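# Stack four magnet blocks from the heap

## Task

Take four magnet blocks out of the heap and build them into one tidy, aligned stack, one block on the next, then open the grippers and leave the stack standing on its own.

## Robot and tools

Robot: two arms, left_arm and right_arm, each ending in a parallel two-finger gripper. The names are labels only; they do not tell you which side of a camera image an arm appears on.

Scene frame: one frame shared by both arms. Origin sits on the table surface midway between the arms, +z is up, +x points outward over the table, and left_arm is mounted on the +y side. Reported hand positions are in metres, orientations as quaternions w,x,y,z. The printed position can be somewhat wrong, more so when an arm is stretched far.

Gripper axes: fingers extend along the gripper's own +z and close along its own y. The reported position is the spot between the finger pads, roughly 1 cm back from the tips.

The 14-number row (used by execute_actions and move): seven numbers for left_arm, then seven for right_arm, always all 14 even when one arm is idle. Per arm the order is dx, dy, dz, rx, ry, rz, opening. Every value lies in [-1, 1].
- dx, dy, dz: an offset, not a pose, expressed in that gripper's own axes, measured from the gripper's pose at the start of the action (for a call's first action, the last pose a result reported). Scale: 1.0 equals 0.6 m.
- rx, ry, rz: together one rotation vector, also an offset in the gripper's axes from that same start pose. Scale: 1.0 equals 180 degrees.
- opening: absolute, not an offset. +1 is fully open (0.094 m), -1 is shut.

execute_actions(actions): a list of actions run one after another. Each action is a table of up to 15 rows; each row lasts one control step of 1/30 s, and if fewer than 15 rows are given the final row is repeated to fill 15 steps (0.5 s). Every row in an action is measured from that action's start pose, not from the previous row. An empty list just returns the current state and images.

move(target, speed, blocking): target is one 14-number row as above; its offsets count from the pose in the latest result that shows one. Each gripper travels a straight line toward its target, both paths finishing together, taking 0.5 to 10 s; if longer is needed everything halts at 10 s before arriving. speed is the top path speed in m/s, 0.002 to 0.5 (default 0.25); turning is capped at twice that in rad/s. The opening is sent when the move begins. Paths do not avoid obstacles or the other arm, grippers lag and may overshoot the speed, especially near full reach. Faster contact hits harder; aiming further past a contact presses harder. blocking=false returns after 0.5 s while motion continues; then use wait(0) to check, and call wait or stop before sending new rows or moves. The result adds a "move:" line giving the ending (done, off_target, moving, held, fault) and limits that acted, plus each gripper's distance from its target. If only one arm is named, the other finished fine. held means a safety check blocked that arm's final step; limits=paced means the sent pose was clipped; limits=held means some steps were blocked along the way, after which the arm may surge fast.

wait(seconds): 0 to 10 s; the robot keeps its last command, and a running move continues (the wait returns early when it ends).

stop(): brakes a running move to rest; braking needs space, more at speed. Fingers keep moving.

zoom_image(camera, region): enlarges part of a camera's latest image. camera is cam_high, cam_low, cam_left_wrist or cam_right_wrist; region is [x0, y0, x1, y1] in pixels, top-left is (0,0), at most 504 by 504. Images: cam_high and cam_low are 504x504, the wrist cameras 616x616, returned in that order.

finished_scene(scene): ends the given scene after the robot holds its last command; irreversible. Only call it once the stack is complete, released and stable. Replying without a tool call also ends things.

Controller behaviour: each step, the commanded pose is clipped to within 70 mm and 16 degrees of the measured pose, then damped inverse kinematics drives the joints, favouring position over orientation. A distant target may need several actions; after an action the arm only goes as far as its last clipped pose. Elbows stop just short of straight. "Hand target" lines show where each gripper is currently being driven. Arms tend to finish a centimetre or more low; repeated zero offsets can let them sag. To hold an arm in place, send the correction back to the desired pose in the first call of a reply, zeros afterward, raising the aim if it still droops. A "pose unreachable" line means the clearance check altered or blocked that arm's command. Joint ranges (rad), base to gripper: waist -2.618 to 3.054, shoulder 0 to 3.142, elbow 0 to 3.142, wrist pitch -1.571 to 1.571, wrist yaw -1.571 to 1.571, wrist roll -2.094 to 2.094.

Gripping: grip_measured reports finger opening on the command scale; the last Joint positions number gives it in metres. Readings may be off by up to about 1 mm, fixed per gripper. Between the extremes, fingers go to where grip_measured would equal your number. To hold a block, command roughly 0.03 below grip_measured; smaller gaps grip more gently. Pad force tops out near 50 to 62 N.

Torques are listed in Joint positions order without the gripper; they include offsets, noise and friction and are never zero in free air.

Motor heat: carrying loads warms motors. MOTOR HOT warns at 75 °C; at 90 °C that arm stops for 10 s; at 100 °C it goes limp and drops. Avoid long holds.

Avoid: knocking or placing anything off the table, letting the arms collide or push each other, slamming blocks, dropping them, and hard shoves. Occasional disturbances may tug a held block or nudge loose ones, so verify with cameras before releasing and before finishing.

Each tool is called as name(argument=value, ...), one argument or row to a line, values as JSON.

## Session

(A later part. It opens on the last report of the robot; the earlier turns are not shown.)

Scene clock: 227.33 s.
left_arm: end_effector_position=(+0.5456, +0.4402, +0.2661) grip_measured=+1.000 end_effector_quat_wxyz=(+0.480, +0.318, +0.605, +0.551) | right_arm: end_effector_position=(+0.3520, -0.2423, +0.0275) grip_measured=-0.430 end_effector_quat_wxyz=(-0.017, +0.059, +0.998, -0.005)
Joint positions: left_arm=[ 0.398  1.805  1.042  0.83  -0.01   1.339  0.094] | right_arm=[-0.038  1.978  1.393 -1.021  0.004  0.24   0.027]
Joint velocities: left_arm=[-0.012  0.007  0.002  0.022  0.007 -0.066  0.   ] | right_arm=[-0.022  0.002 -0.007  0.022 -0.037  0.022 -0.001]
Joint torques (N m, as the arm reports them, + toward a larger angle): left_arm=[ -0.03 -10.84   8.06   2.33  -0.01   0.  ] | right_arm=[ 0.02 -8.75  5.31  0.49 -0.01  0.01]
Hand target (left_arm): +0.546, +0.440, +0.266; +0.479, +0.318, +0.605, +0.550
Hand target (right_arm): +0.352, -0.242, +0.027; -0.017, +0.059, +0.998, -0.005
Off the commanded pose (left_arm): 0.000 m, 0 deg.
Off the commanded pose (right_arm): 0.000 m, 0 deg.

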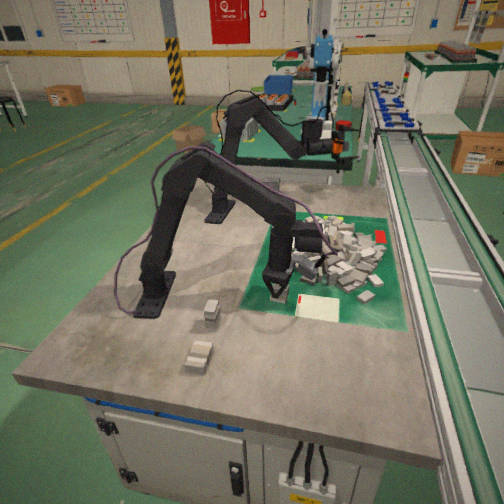

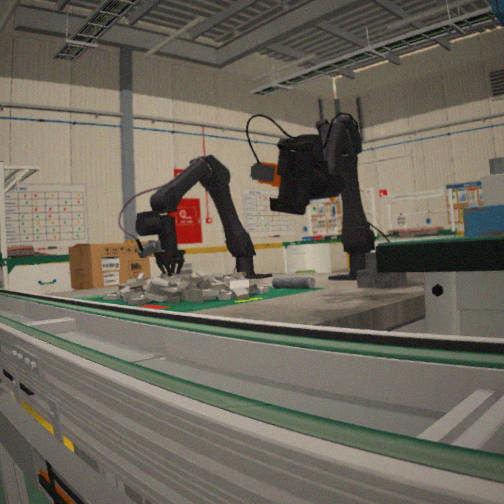

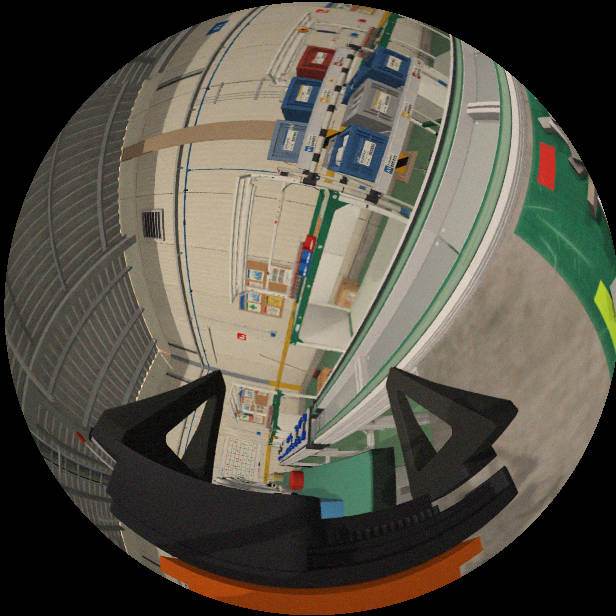

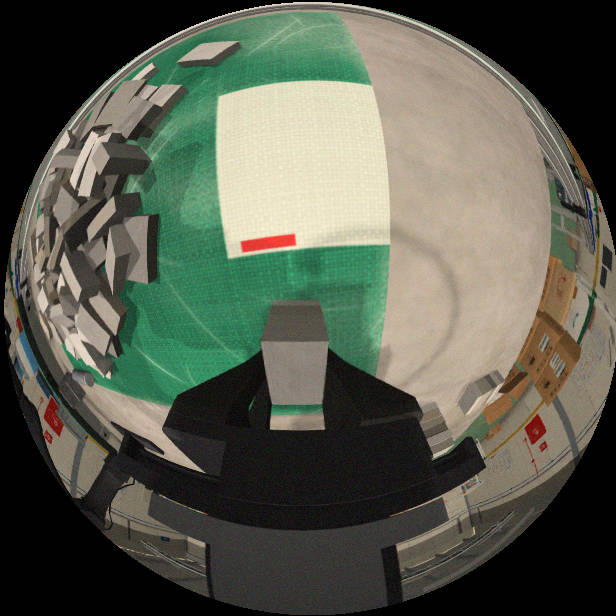

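execute_actions(
  actions=[
    [[0,0,0,0,0,0,1,0,0,0,0,0,0,-0.43],[0,0,0,0,0,0,1,0,0,0,0,0,0,-0.41],[0,0,0,0,0,0,1,0,0,0,0,0,0,-0.38],[0,0,0,0,0,0,1,0,0,0,0,0,0,-0.33],[0,0,0,0,0,0,1,0,0,0,0,0,0,-0.25],[0,0,0,0,0,0,1,0,0,-0.01,0,0,0,-0.15],[0,0,0,0,0,0,1,0,0,-0.02,0,0,0,-0.05],[0,0,0,0,0,0,1,0,0,-0.03,0,0,0,0.05],[0,0,0,0,0,0,1,0,0,-0.04,0,0,0,0.15],[0,0,0,0,0,0,1,-0.002,0,-0.05,0,0,0,0.3],[0,0,0,0,0,0,1,-0.004,0,-0.06,0,0,0,0.3],[0,0,0,0,0,0,1,-0.006,0,-0.07,0,0,0,0.3],[0,0,0,0,0,0,1,-0.008,0,-0.08,0,0,0,0.3],[0,0,0,0,0,0,1,-0.010,0,-0.09,0,0,0,0.3],[0,0,0,0,0,0,1,-0.012,0,-0.095,0,0,0,0.3]],
  ],
)

move(
  target=[0,0,0,0,0,0,1,0,0,-0.01,0,0,0.5,0.3],
  speed=0.4,
)

Scene clock: 231.80 s.
left_arm: end_effector_position=(+0.5455, +0.4402, +0.2665) grip_measured=+1.000 end_effector_quat_wxyz=(+0.480, +0.317, +0.604, +0.551) | right_arm: end_effector_position=(+0.3596, -0.2413, +0.0574) grip_measured=+0.297 end_effector_quat_wxyz=(-0.019, +0.059, +0.998, -0.005)
Joint positions: left_arm=[ 0.398  1.805  1.042  0.832 -0.01   1.339  0.094] | right_arm=[-0.038  1.978  1.517 -1.148  0.004  0.24   0.061]
Joint velocities: left_arm=[ 0.002  0.002  0.002  0.066 -0.022 -0.066  0.   ] | right_arm=[-0.012 -0.002  0.735 -0.579 -0.051  0.022 -0.002]
Joint torques (N m, as the arm reports them, + toward a larger angle): left_arm=[ -0.03 -10.83   8.06   2.33  -0.01  -0.01] | right_arm=[ -0.45 -10.68   7.21   0.4   -0.02  -0.03]
Hand target (left_arm): +0.546, +0.440, +0.266; +0.480, +0.318, +0.605, +0.551
Hand target (right_arm): +0.360, -0.243, +0.083; -0.014, +0.059, +0.998, -0.004
Off the commanded pose (left_arm): 0.000 m, 0 deg.
Off the commanded pose (right_arm): 0.027 m, 0 deg.

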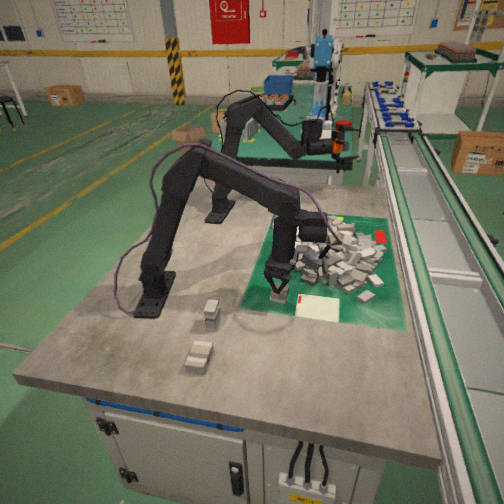

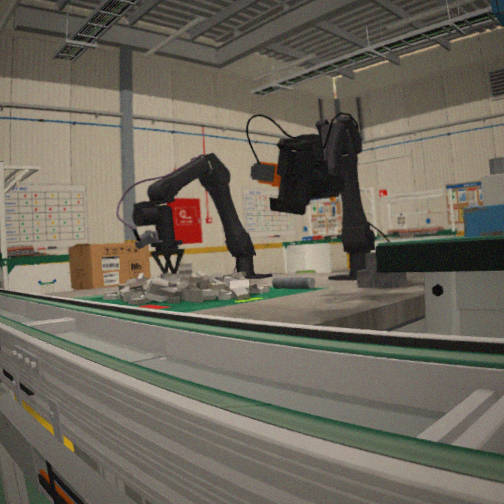

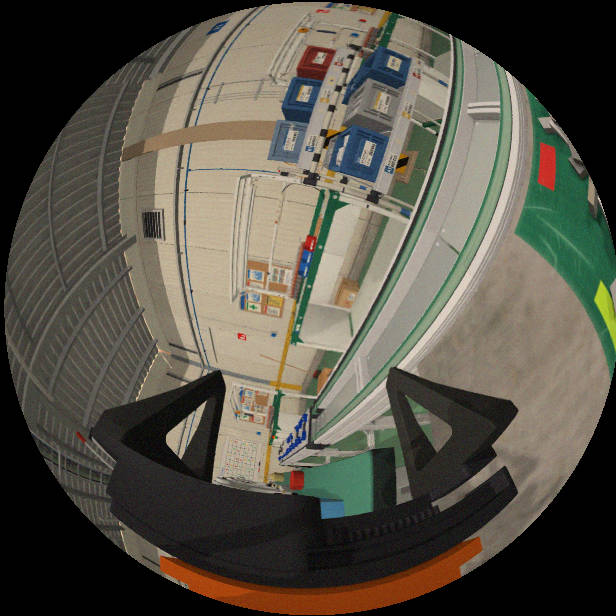

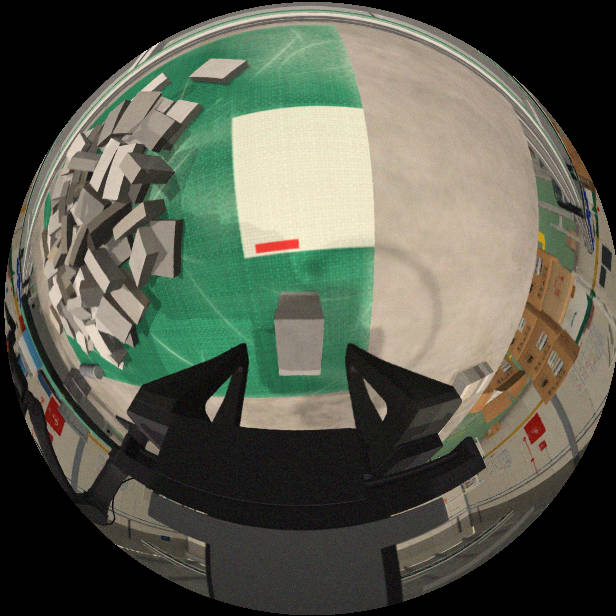

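Scene clock: 234.43 s.
left_arm: end_effector_position=(+0.5455, +0.4402, +0.2670) grip_measured=+1.000 end_effector_quat_wxyz=(+0.480, +0.317, +0.604, +0.552) | right_arm: end_effector_position=(+0.3625, -0.2410, +0.0623) grip_measured=+0.298 end_effector_quat_wxyz=(-0.005, +0.743, +0.669, -0.011)
Joint positions: left_arm=[ 0.398  1.805  1.042  0.834 -0.01   1.339  0.094] | right_arm=[-0.038  1.972  1.528 -1.152  0.004  1.797  0.061]
Joint velocities: left_arm=[ 0.002  0.002 -0.017  0.051  0.081 -0.007  0.   ] | right_arm=[-0.002 -0.012 -0.007  0.022  0.022  0.022 -0.001]
Joint torques (N m, as the arm reports them, + toward a larger angle): left_arm=[ -0.02 -10.84   8.07   2.32  -0.01   0.  ] | right_arm=[-0.01 -8.71  6.04  0.32 -0.01  0.09]
Hand target (left_arm): +0.546, +0.440, +0.267; +0.480, +0.317, +0.604, +0.551
Hand target (right_arm): +0.360, -0.241, +0.063; -0.009, +0.747, +0.664, -0.017
Off the commanded pose (left_arm): 0.000 m, 0 deg.
Off the commanded pose (right_arm): 0.003 m, 1 deg.
move: done

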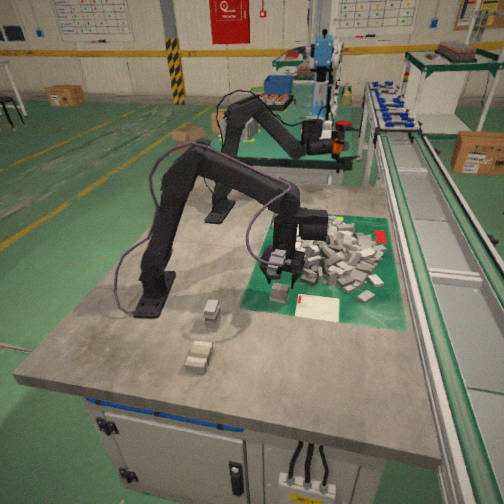

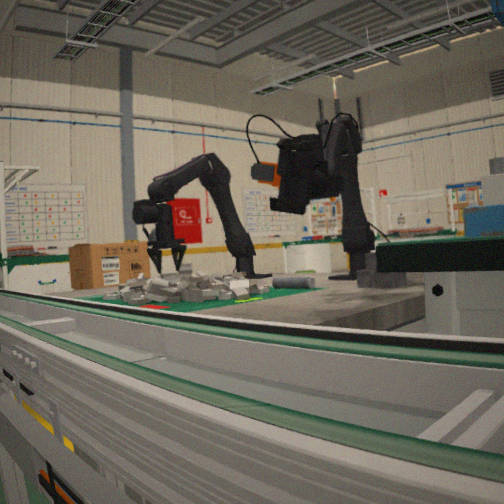

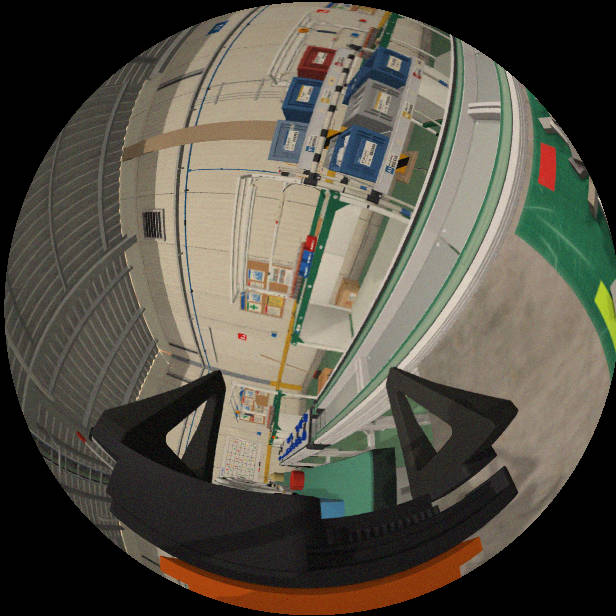

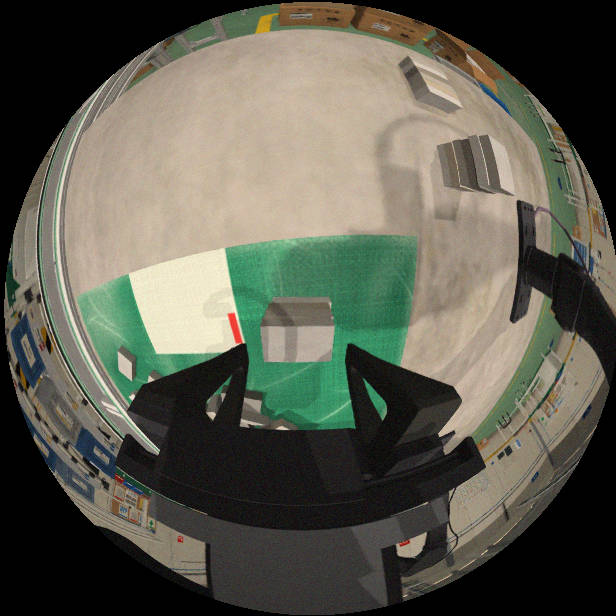

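move(
  target=[0,0,0,0,0,0,1,-0.002,-0.006,0.08,-0.007,0.003,0.009,0.3],
  speed=0.08,
)

zoom_image(
  camera="cam_right_wrist",
  region=[160,230,440,460],
)

Scene clock: 236.53 s.
left_arm: end_effector_position=(+0.5455, +0.4402, +0.2675) grip_measured=+1.000 end_effector_quat_wxyz=(+0.481, +0.317, +0.603, +0.552) | right_arm: end_effector_position=(+0.3643, -0.2408, +0.0238) grip_measured=+0.298 end_effector_quat_wxyz=(+0.010, +0.748, +0.663, +0.011)
Joint positions: left_arm=[ 0.398  1.805  1.042  0.836 -0.01   1.339  0.094] | right_arm=[-0.038  1.972  1.369 -0.939  0.004  1.812  0.061]
Joint velocities: left_arm=[-0.002  0.007 -0.022 -0.007 -0.022  0.081  0.   ] | right_arm=[-0.017  0.002 -0.002  0.037 -0.007 -0.037 -0.   ]
Joint torques (N m, as the arm reports them, + toward a larger angle): left_arm=[ -0.02 -10.84   8.07   2.32  -0.01   0.  ] | right_arm=[-0.27 -7.81  3.89  0.65 -0.06  0.12]
Hand target (left_arm): +0.546, +0.440, +0.267; +0.480, +0.317, +0.604, +0.552
Hand target (right_arm): +0.357, -0.242, +0.015; -0.000, +0.753, +0.659, -0.000
Off the commanded pose (left_arm): 0.000 m, 0 deg.
Off the commanded pose (right_arm): 0.012 m, 2 deg.
move: off_target (right_arm)

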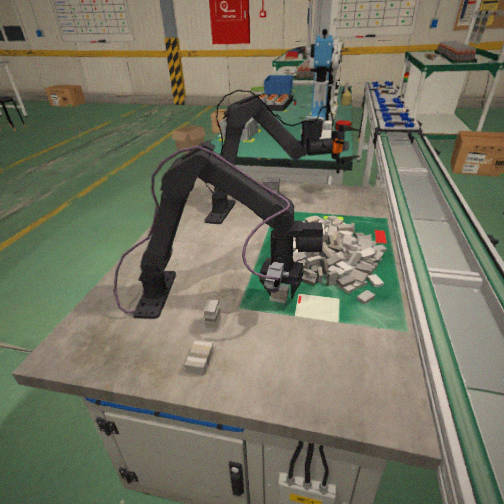

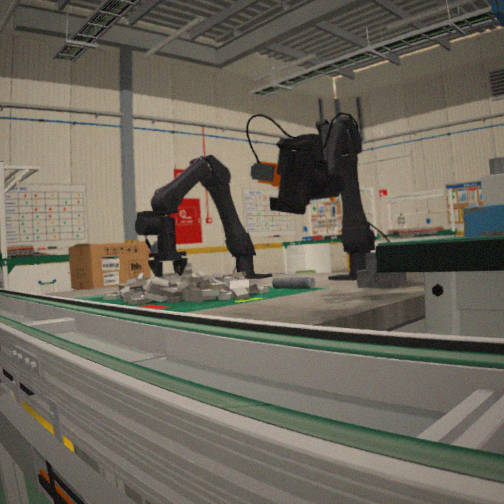

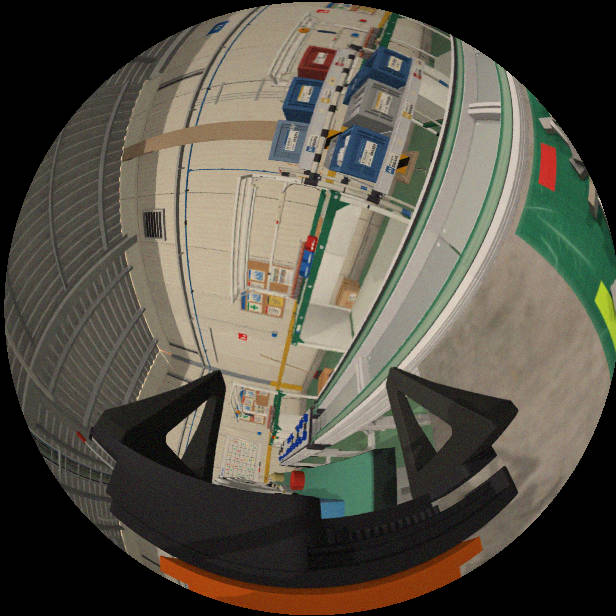

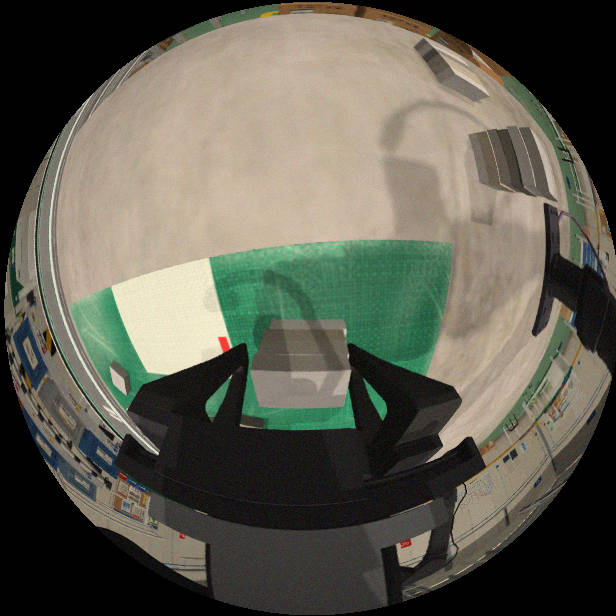

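Region (160, 230, 440, 460) of cam_right_wrist's 616x616 image, scaled by 1.800, with more detail than that image has; it fills the top 414 rows of this view, and the rest is white.

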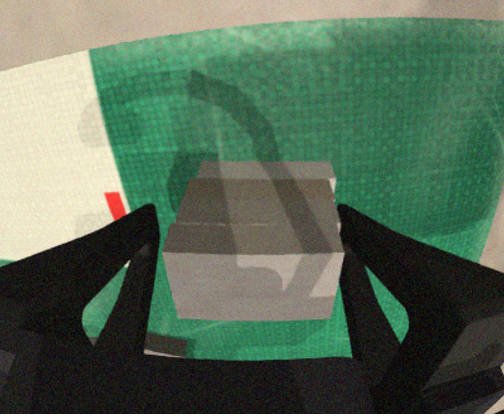

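execute_actions(
  actions=[
    [[0,0,0,0,0,0,1,0,-0.001,0.004,0.002,0,0,0.3],[0,0,0,0,0,0,1,0,-0.002,0.008,0.004,0,0,0.3],[0,0,0,0,0,0,1,0,-0.003,0.012,0.006,0,0,0.3],[0,0,0,0,0,0,1,0,-0.004,0.016,0.008,0,0,0.3],[0,0,0,0,0,0,1,0,-0.005,0.02,0.010,0,0,0.3],[0,0,0,0,0,0,1,0,-0.006,0.024,0.012,0,0,0.3],[0,0,0,0,0,0,1,0,-0.007,0.027,0.013,0,0,0.3],[0,0,0,0,0,0,1,0,-0.008,0.03,0.014,0,0,0.3]],
  ],
)

wait(
  seconds=0.2,
)

zoom_image(
  camera="cam_right_wrist",
  region=[160,230,440,460],
)

Scene clock: 238.97 s.
left_arm: end_effector_position=(+0.5455, +0.4402, +0.2680) grip_measured=+1.000 end_effector_quat_wxyz=(+0.481, +0.316, +0.602, +0.553) | right_arm: end_effector_position=(+0.3634, -0.2403, +0.0124) grip_measured=+0.298 end_effector_quat_wxyz=(+0.002, +0.748, +0.663, +0.002)
Joint positions: left_arm=[ 0.398  1.805  1.042  0.838 -0.01   1.339  0.094] | right_arm=[-0.038  2.005  1.369 -0.929  0.     1.813  0.061]
Joint velocities: left_arm=[-0.012 -0.002 -0.007 -0.095 -0.037 -0.022  0.   ] | right_arm=[-0.022 -0.022 -0.002  0.007 -0.095 -0.081 -0.   ]
Joint torques (N m, as the arm reports them, + toward a larger angle): left_arm=[ -0.01 -10.84   8.07   2.32  -0.01   0.  ] | right_arm=[-0.15 -7.87  4.68  0.57 -0.1  -0.01]
Hand target (left_arm): +0.545, +0.440, +0.267; +0.481, +0.317, +0.603, +0.552
Hand target (right_arm): +0.360, -0.240, +0.006; -0.007, +0.748, +0.663, -0.004
Off the commanded pose (left_arm): 0.000 m, 0 deg.
Off the commanded pose (right_arm): 0.007 m, 1 deg.

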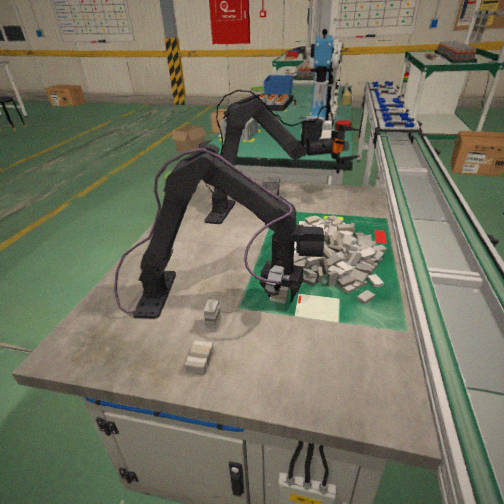

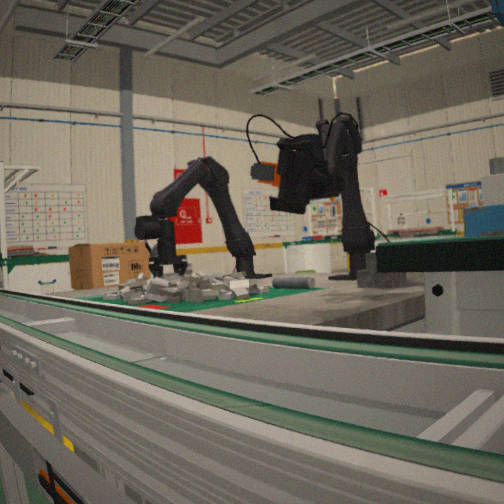

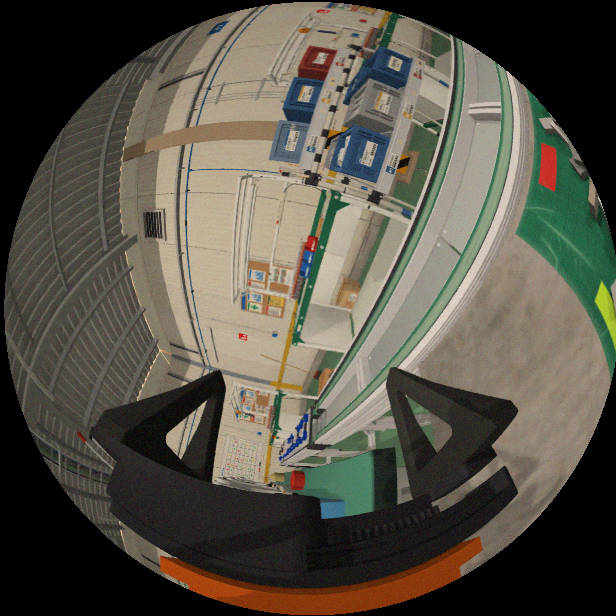

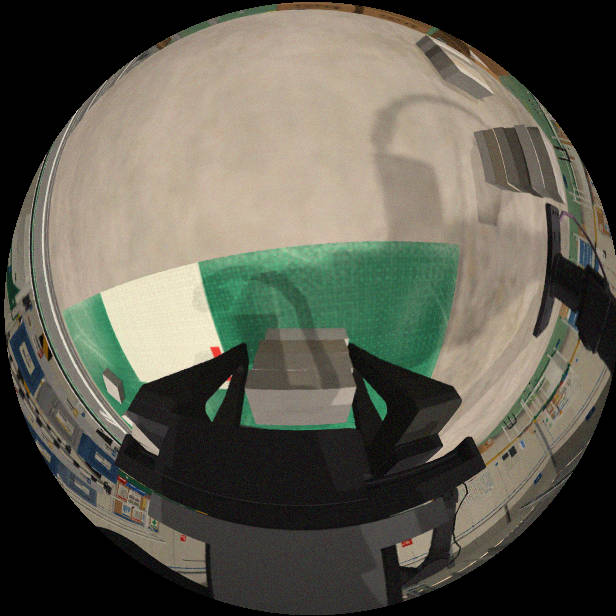

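Scene clock: 239.17 s.
left_arm: end_effector_position=(+0.5455, +0.4402, +0.2680) grip_measured=+1.000 end_effector_quat_wxyz=(+0.481, +0.316, +0.602, +0.553) | right_arm: end_effector_position=(+0.3635, -0.2402, +0.0124) grip_measured=+0.298 end_effector_quat_wxyz=(+0.002, +0.748, +0.663, +0.002)
Joint positions: left_arm=[ 0.398  1.805  1.042  0.838 -0.01   1.339  0.094] | right_arm=[-0.038  2.005  1.369 -0.929  0.     1.813  0.061]
Joint velocities: left_arm=[ 0.007  0.022  0.007  0.007  0.007 -0.037  0.   ] | right_arm=[-0.017  0.002 -0.012  0.007 -0.022 -0.066 -0.001]
Joint torques (N m, as the arm reports them, + toward a larger angle): left_arm=[ -0.01 -10.84   8.06   2.32  -0.01   0.  ] | right_arm=[-0.17 -7.95  4.86  0.58 -0.11 -0.04]
Hand target (left_arm): +0.545, +0.440, +0.267; +0.481, +0.317, +0.603, +0.552
Hand target (right_arm): +0.360, -0.240, +0.006; -0.007, +0.748, +0.663, -0.004
Off the commanded pose (left_arm): 0.000 m, 0 deg.
Off the commanded pose (right_arm): 0.008 m, 1 deg.
wait: 0.20 s; at rest by 0.17 s

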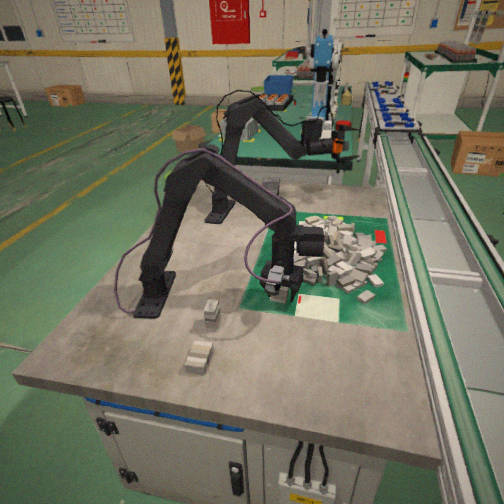

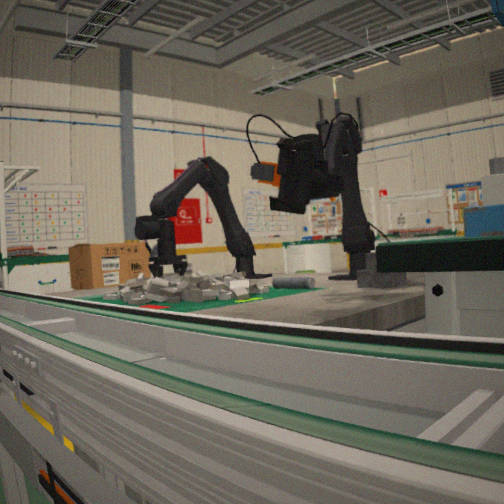

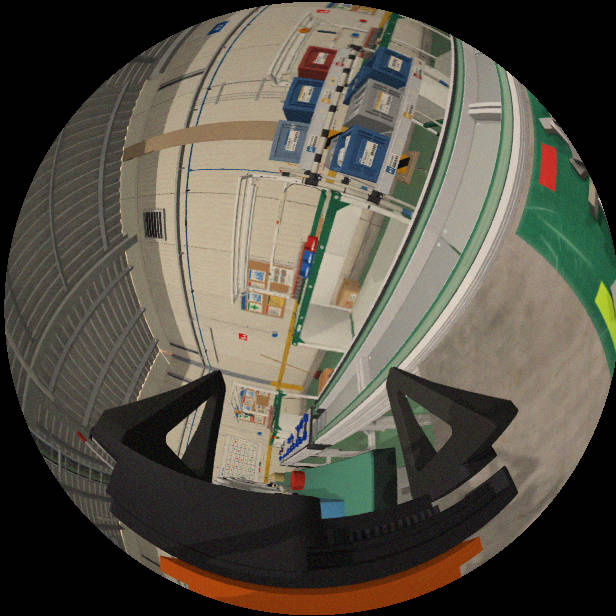

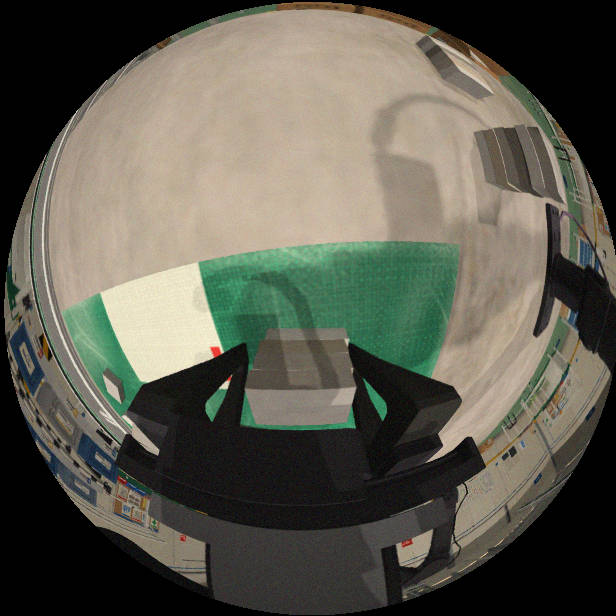

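Region (160, 230, 440, 460) of cam_right_wrist's 616x616 image, scaled by 1.800, with more detail than that image has; it fills the top 414 rows of this view, and the rest is white.

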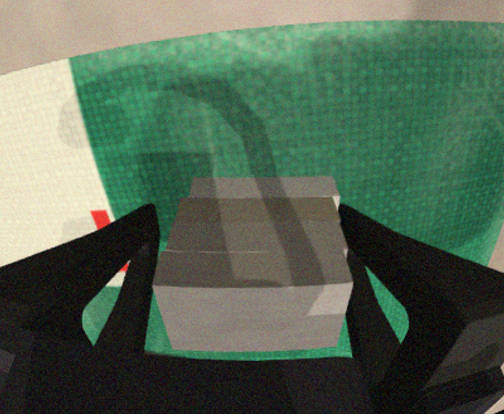

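execute_actions(
  actions=[
    [[0,0,0,0,0,0,1,0,0,0,0,0,0,0.25],[0,0,0,0,0,0,1,0,0,0,0,0,0,0.2],[0,0,0,0,0,0,1,0,0,0,0,0,0,0.16],[0,0,0,0,0,0,1,0,0,0,0,0,0,0.13],[0,0,0,0,0,0,1,0,0,0,0,0,0,0.10],[0,0,0,0,0,0,1,0,0,0,0,0,0,0.08],[0,0,0,0,0,0,1,0,0,0,0,0,0,0.06],[0,0,0,0,0,0,1,0,0,0,0,0,0,0.04],[0,0,0,0,0,0,1,0,0,0,0,0,0,0.02],[0,0,0,0,0,0,1,0,0,0,0,0,0,0.0],[0,0,0,0,0,0,1,0,0,0,0,0,0,-0.02],[0,0,0,0,0,0,1,0,0,0,0,0,0,-0.04],[0,0,0,0,0,0,1,0,0,0,0,0,0,-0.06],[0,0,0,0,0,0,1,0,0,0,0,0,0,-0.08],[0,0,0,0,0,0,1,0,0,0,0,0,0,-0.10]],
    [[0,0,0,0,0,0,1,0,0,0,0,0,0,-0.10],[0,0,0,0,0,0,1,0,0,0,0,0,0,-0.10],[0,0,0,0,0,0,1,0,0,0,0,0,0,-0.10],[0,0,0,0,0,0,1,0,0,0,0,0,0,-0.08],[0,0,0,0,0,0,1,0,0,0,0,0,0,-0.06],[0,0,0,0,0,0,1,0,0,0,0,0,0,-0.03],[0,0,0,0,0,0,1,0,0,0,0,0,0,0.02],[0,0,0,0,0,0,1,0,0,0,0,0,0,0.1],[0,0,0,0,0,0,1,0,0,0,0,0,0,0.2],[0,0,0,0,0,0,1,0,0,0,0,0,0,0.3]],
  ],
)

zoom_image(
  camera="cam_right_wrist",
  region=[160,230,440,460],
)

Scene clock: 242.70 s.
left_arm: end_effector_position=(+0.5454, +0.4402, +0.2689) grip_measured=+1.000 end_effector_quat_wxyz=(+0.482, +0.316, +0.601, +0.554) | right_arm: end_effector_position=(+0.3621, -0.2403, +0.0124) grip_measured=+0.297 end_effector_quat_wxyz=(-0.000, +0.748, +0.663, -0.000)
Joint positions: left_arm=[ 0.398  1.805  1.042  0.841 -0.01   1.339  0.094] | right_arm=[-0.038  2.005  1.369 -0.935 -0.     1.813  0.061]
Joint velocities: left_arm=[-0.012 -0.012 -0.002  0.066  0.007  0.037  0.   ] | right_arm=[-0.002  0.002  0.017 -0.051  0.095  0.007  0.   ]
Joint torques (N m, as the arm reports them, + toward a larger angle): left_arm=[ -0.02 -10.83   8.06   2.3   -0.01   0.  ] | right_arm=[-0.02 -8.85  5.34  0.56 -0.06 -0.02]
Hand target (left_arm): +0.545, +0.440, +0.268; +0.482, +0.316, +0.602, +0.553
Hand target (right_arm): +0.362, -0.240, +0.012; -0.000, +0.748, +0.663, +0.000
Off the commanded pose (left_arm): 0.000 m, 0 deg.
Off the commanded pose (right_arm): 0.000 m, 0 deg.

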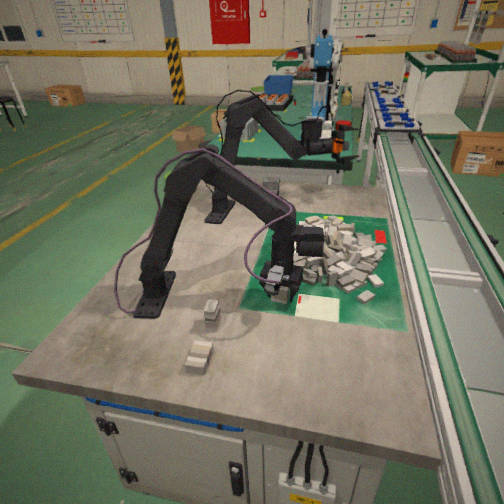

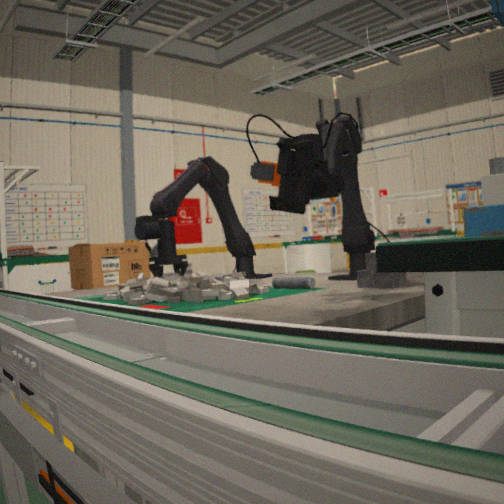

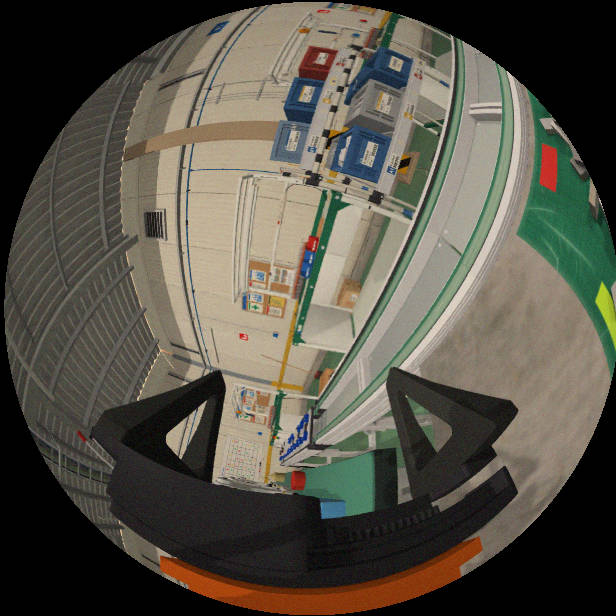

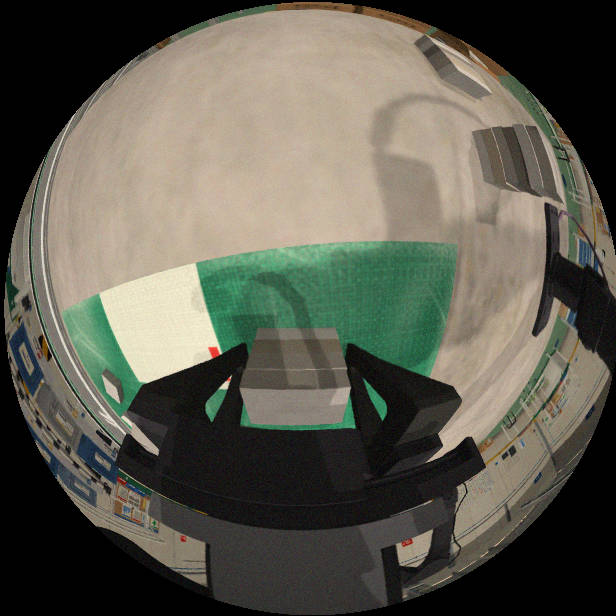

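Region (160, 230, 440, 460) of cam_right_wrist's 616x616 image, scaled by 1.800, with more detail than that image has; it fills the top 414 rows of this view, and the rest is white.

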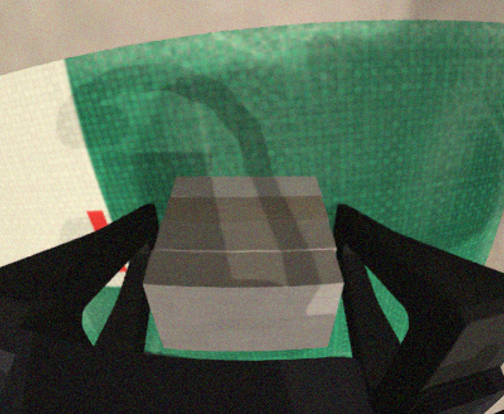

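Neat. Lift clear.

move(
  target=[0,0,0,0,0,0,1,0,0.004,-0.12,0,0,0,0.5],
  speed=0.12,
)

Scene clock: 244.37 s.
left_arm: end_effector_position=(+0.5454, +0.4401, +0.2694) grip_measured=+1.000 end_effector_quat_wxyz=(+0.483, +0.315, +0.600, +0.554) | right_arm: end_effector_position=(+0.3623, -0.2403, +0.0741) grip_measured=+0.498 end_effector_quat_wxyz=(-0.005, +0.748, +0.663, -0.007)
Joint positions: left_arm=[ 0.398  1.805  1.042  0.843 -0.01   1.339  0.094] | right_arm=[-0.038  1.955  1.552 -1.184 -0.     1.813  0.07 ]
Joint velocities: left_arm=[ 0.007 -0.007 -0.002 -0.037 -0.066 -0.007  0.   ] | right_arm=[ 0.007  0.002 -0.002  0.007 -0.022 -0.022 -0.001]
Joint torques (N m, as the arm reports them, + toward a larger angle): left_arm=[ -0.02 -10.84   8.07   2.31  -0.01   0.  ] | right_arm=[-0.22 -9.55  7.43  0.31 -0.03  0.  ]
Hand target (left_arm): +0.545, +0.440, +0.269; +0.482, +0.316, +0.601, +0.554
Hand target (right_arm): +0.365, -0.241, +0.084; -0.000, +0.748, +0.663, -0.000
Off the commanded pose (left_arm): 0.000 m, 0 deg.
Off the commanded pose (right_arm): 0.011 m, 1 deg.
move: off_target (right_arm)

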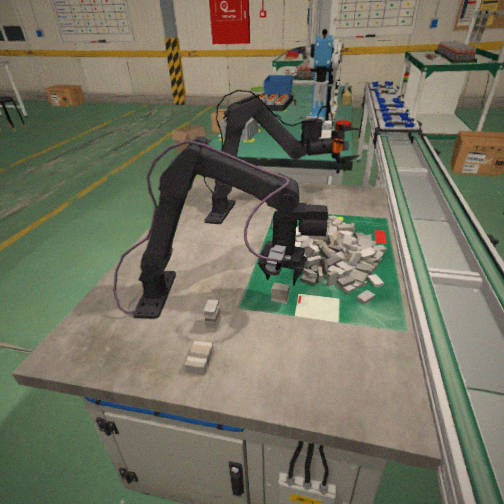

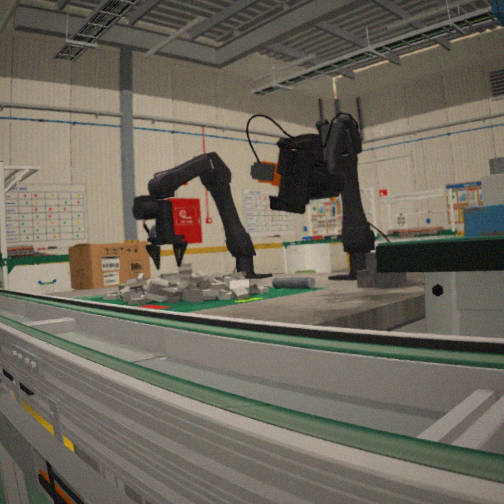

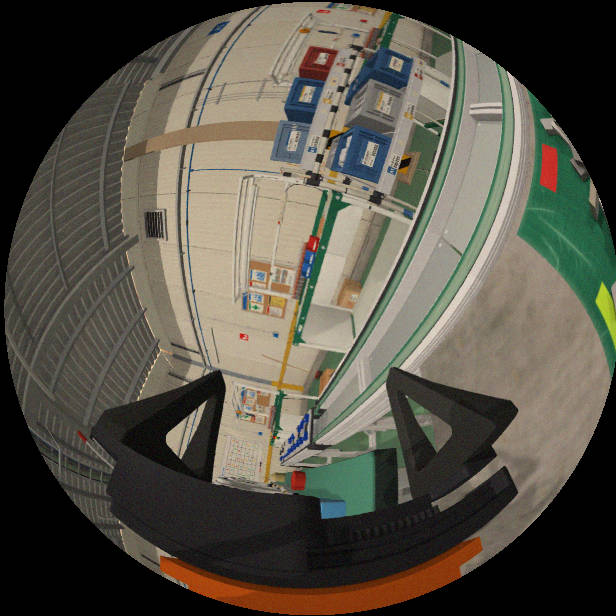

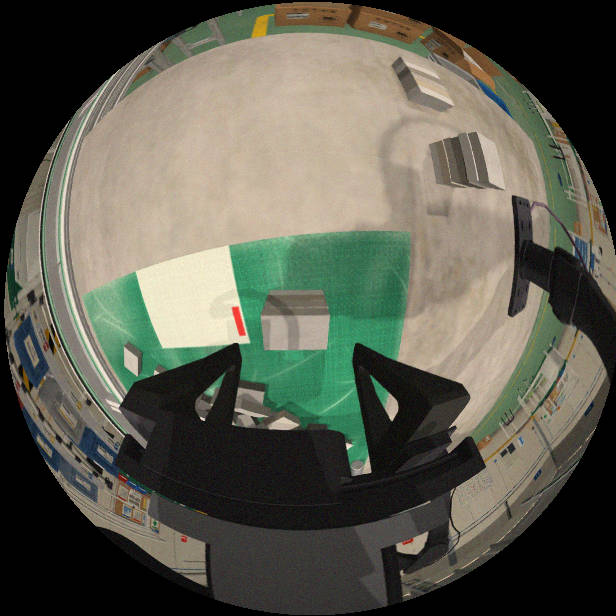

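finished_scene(
  scene=1,
)

The scene is finished: the task was done.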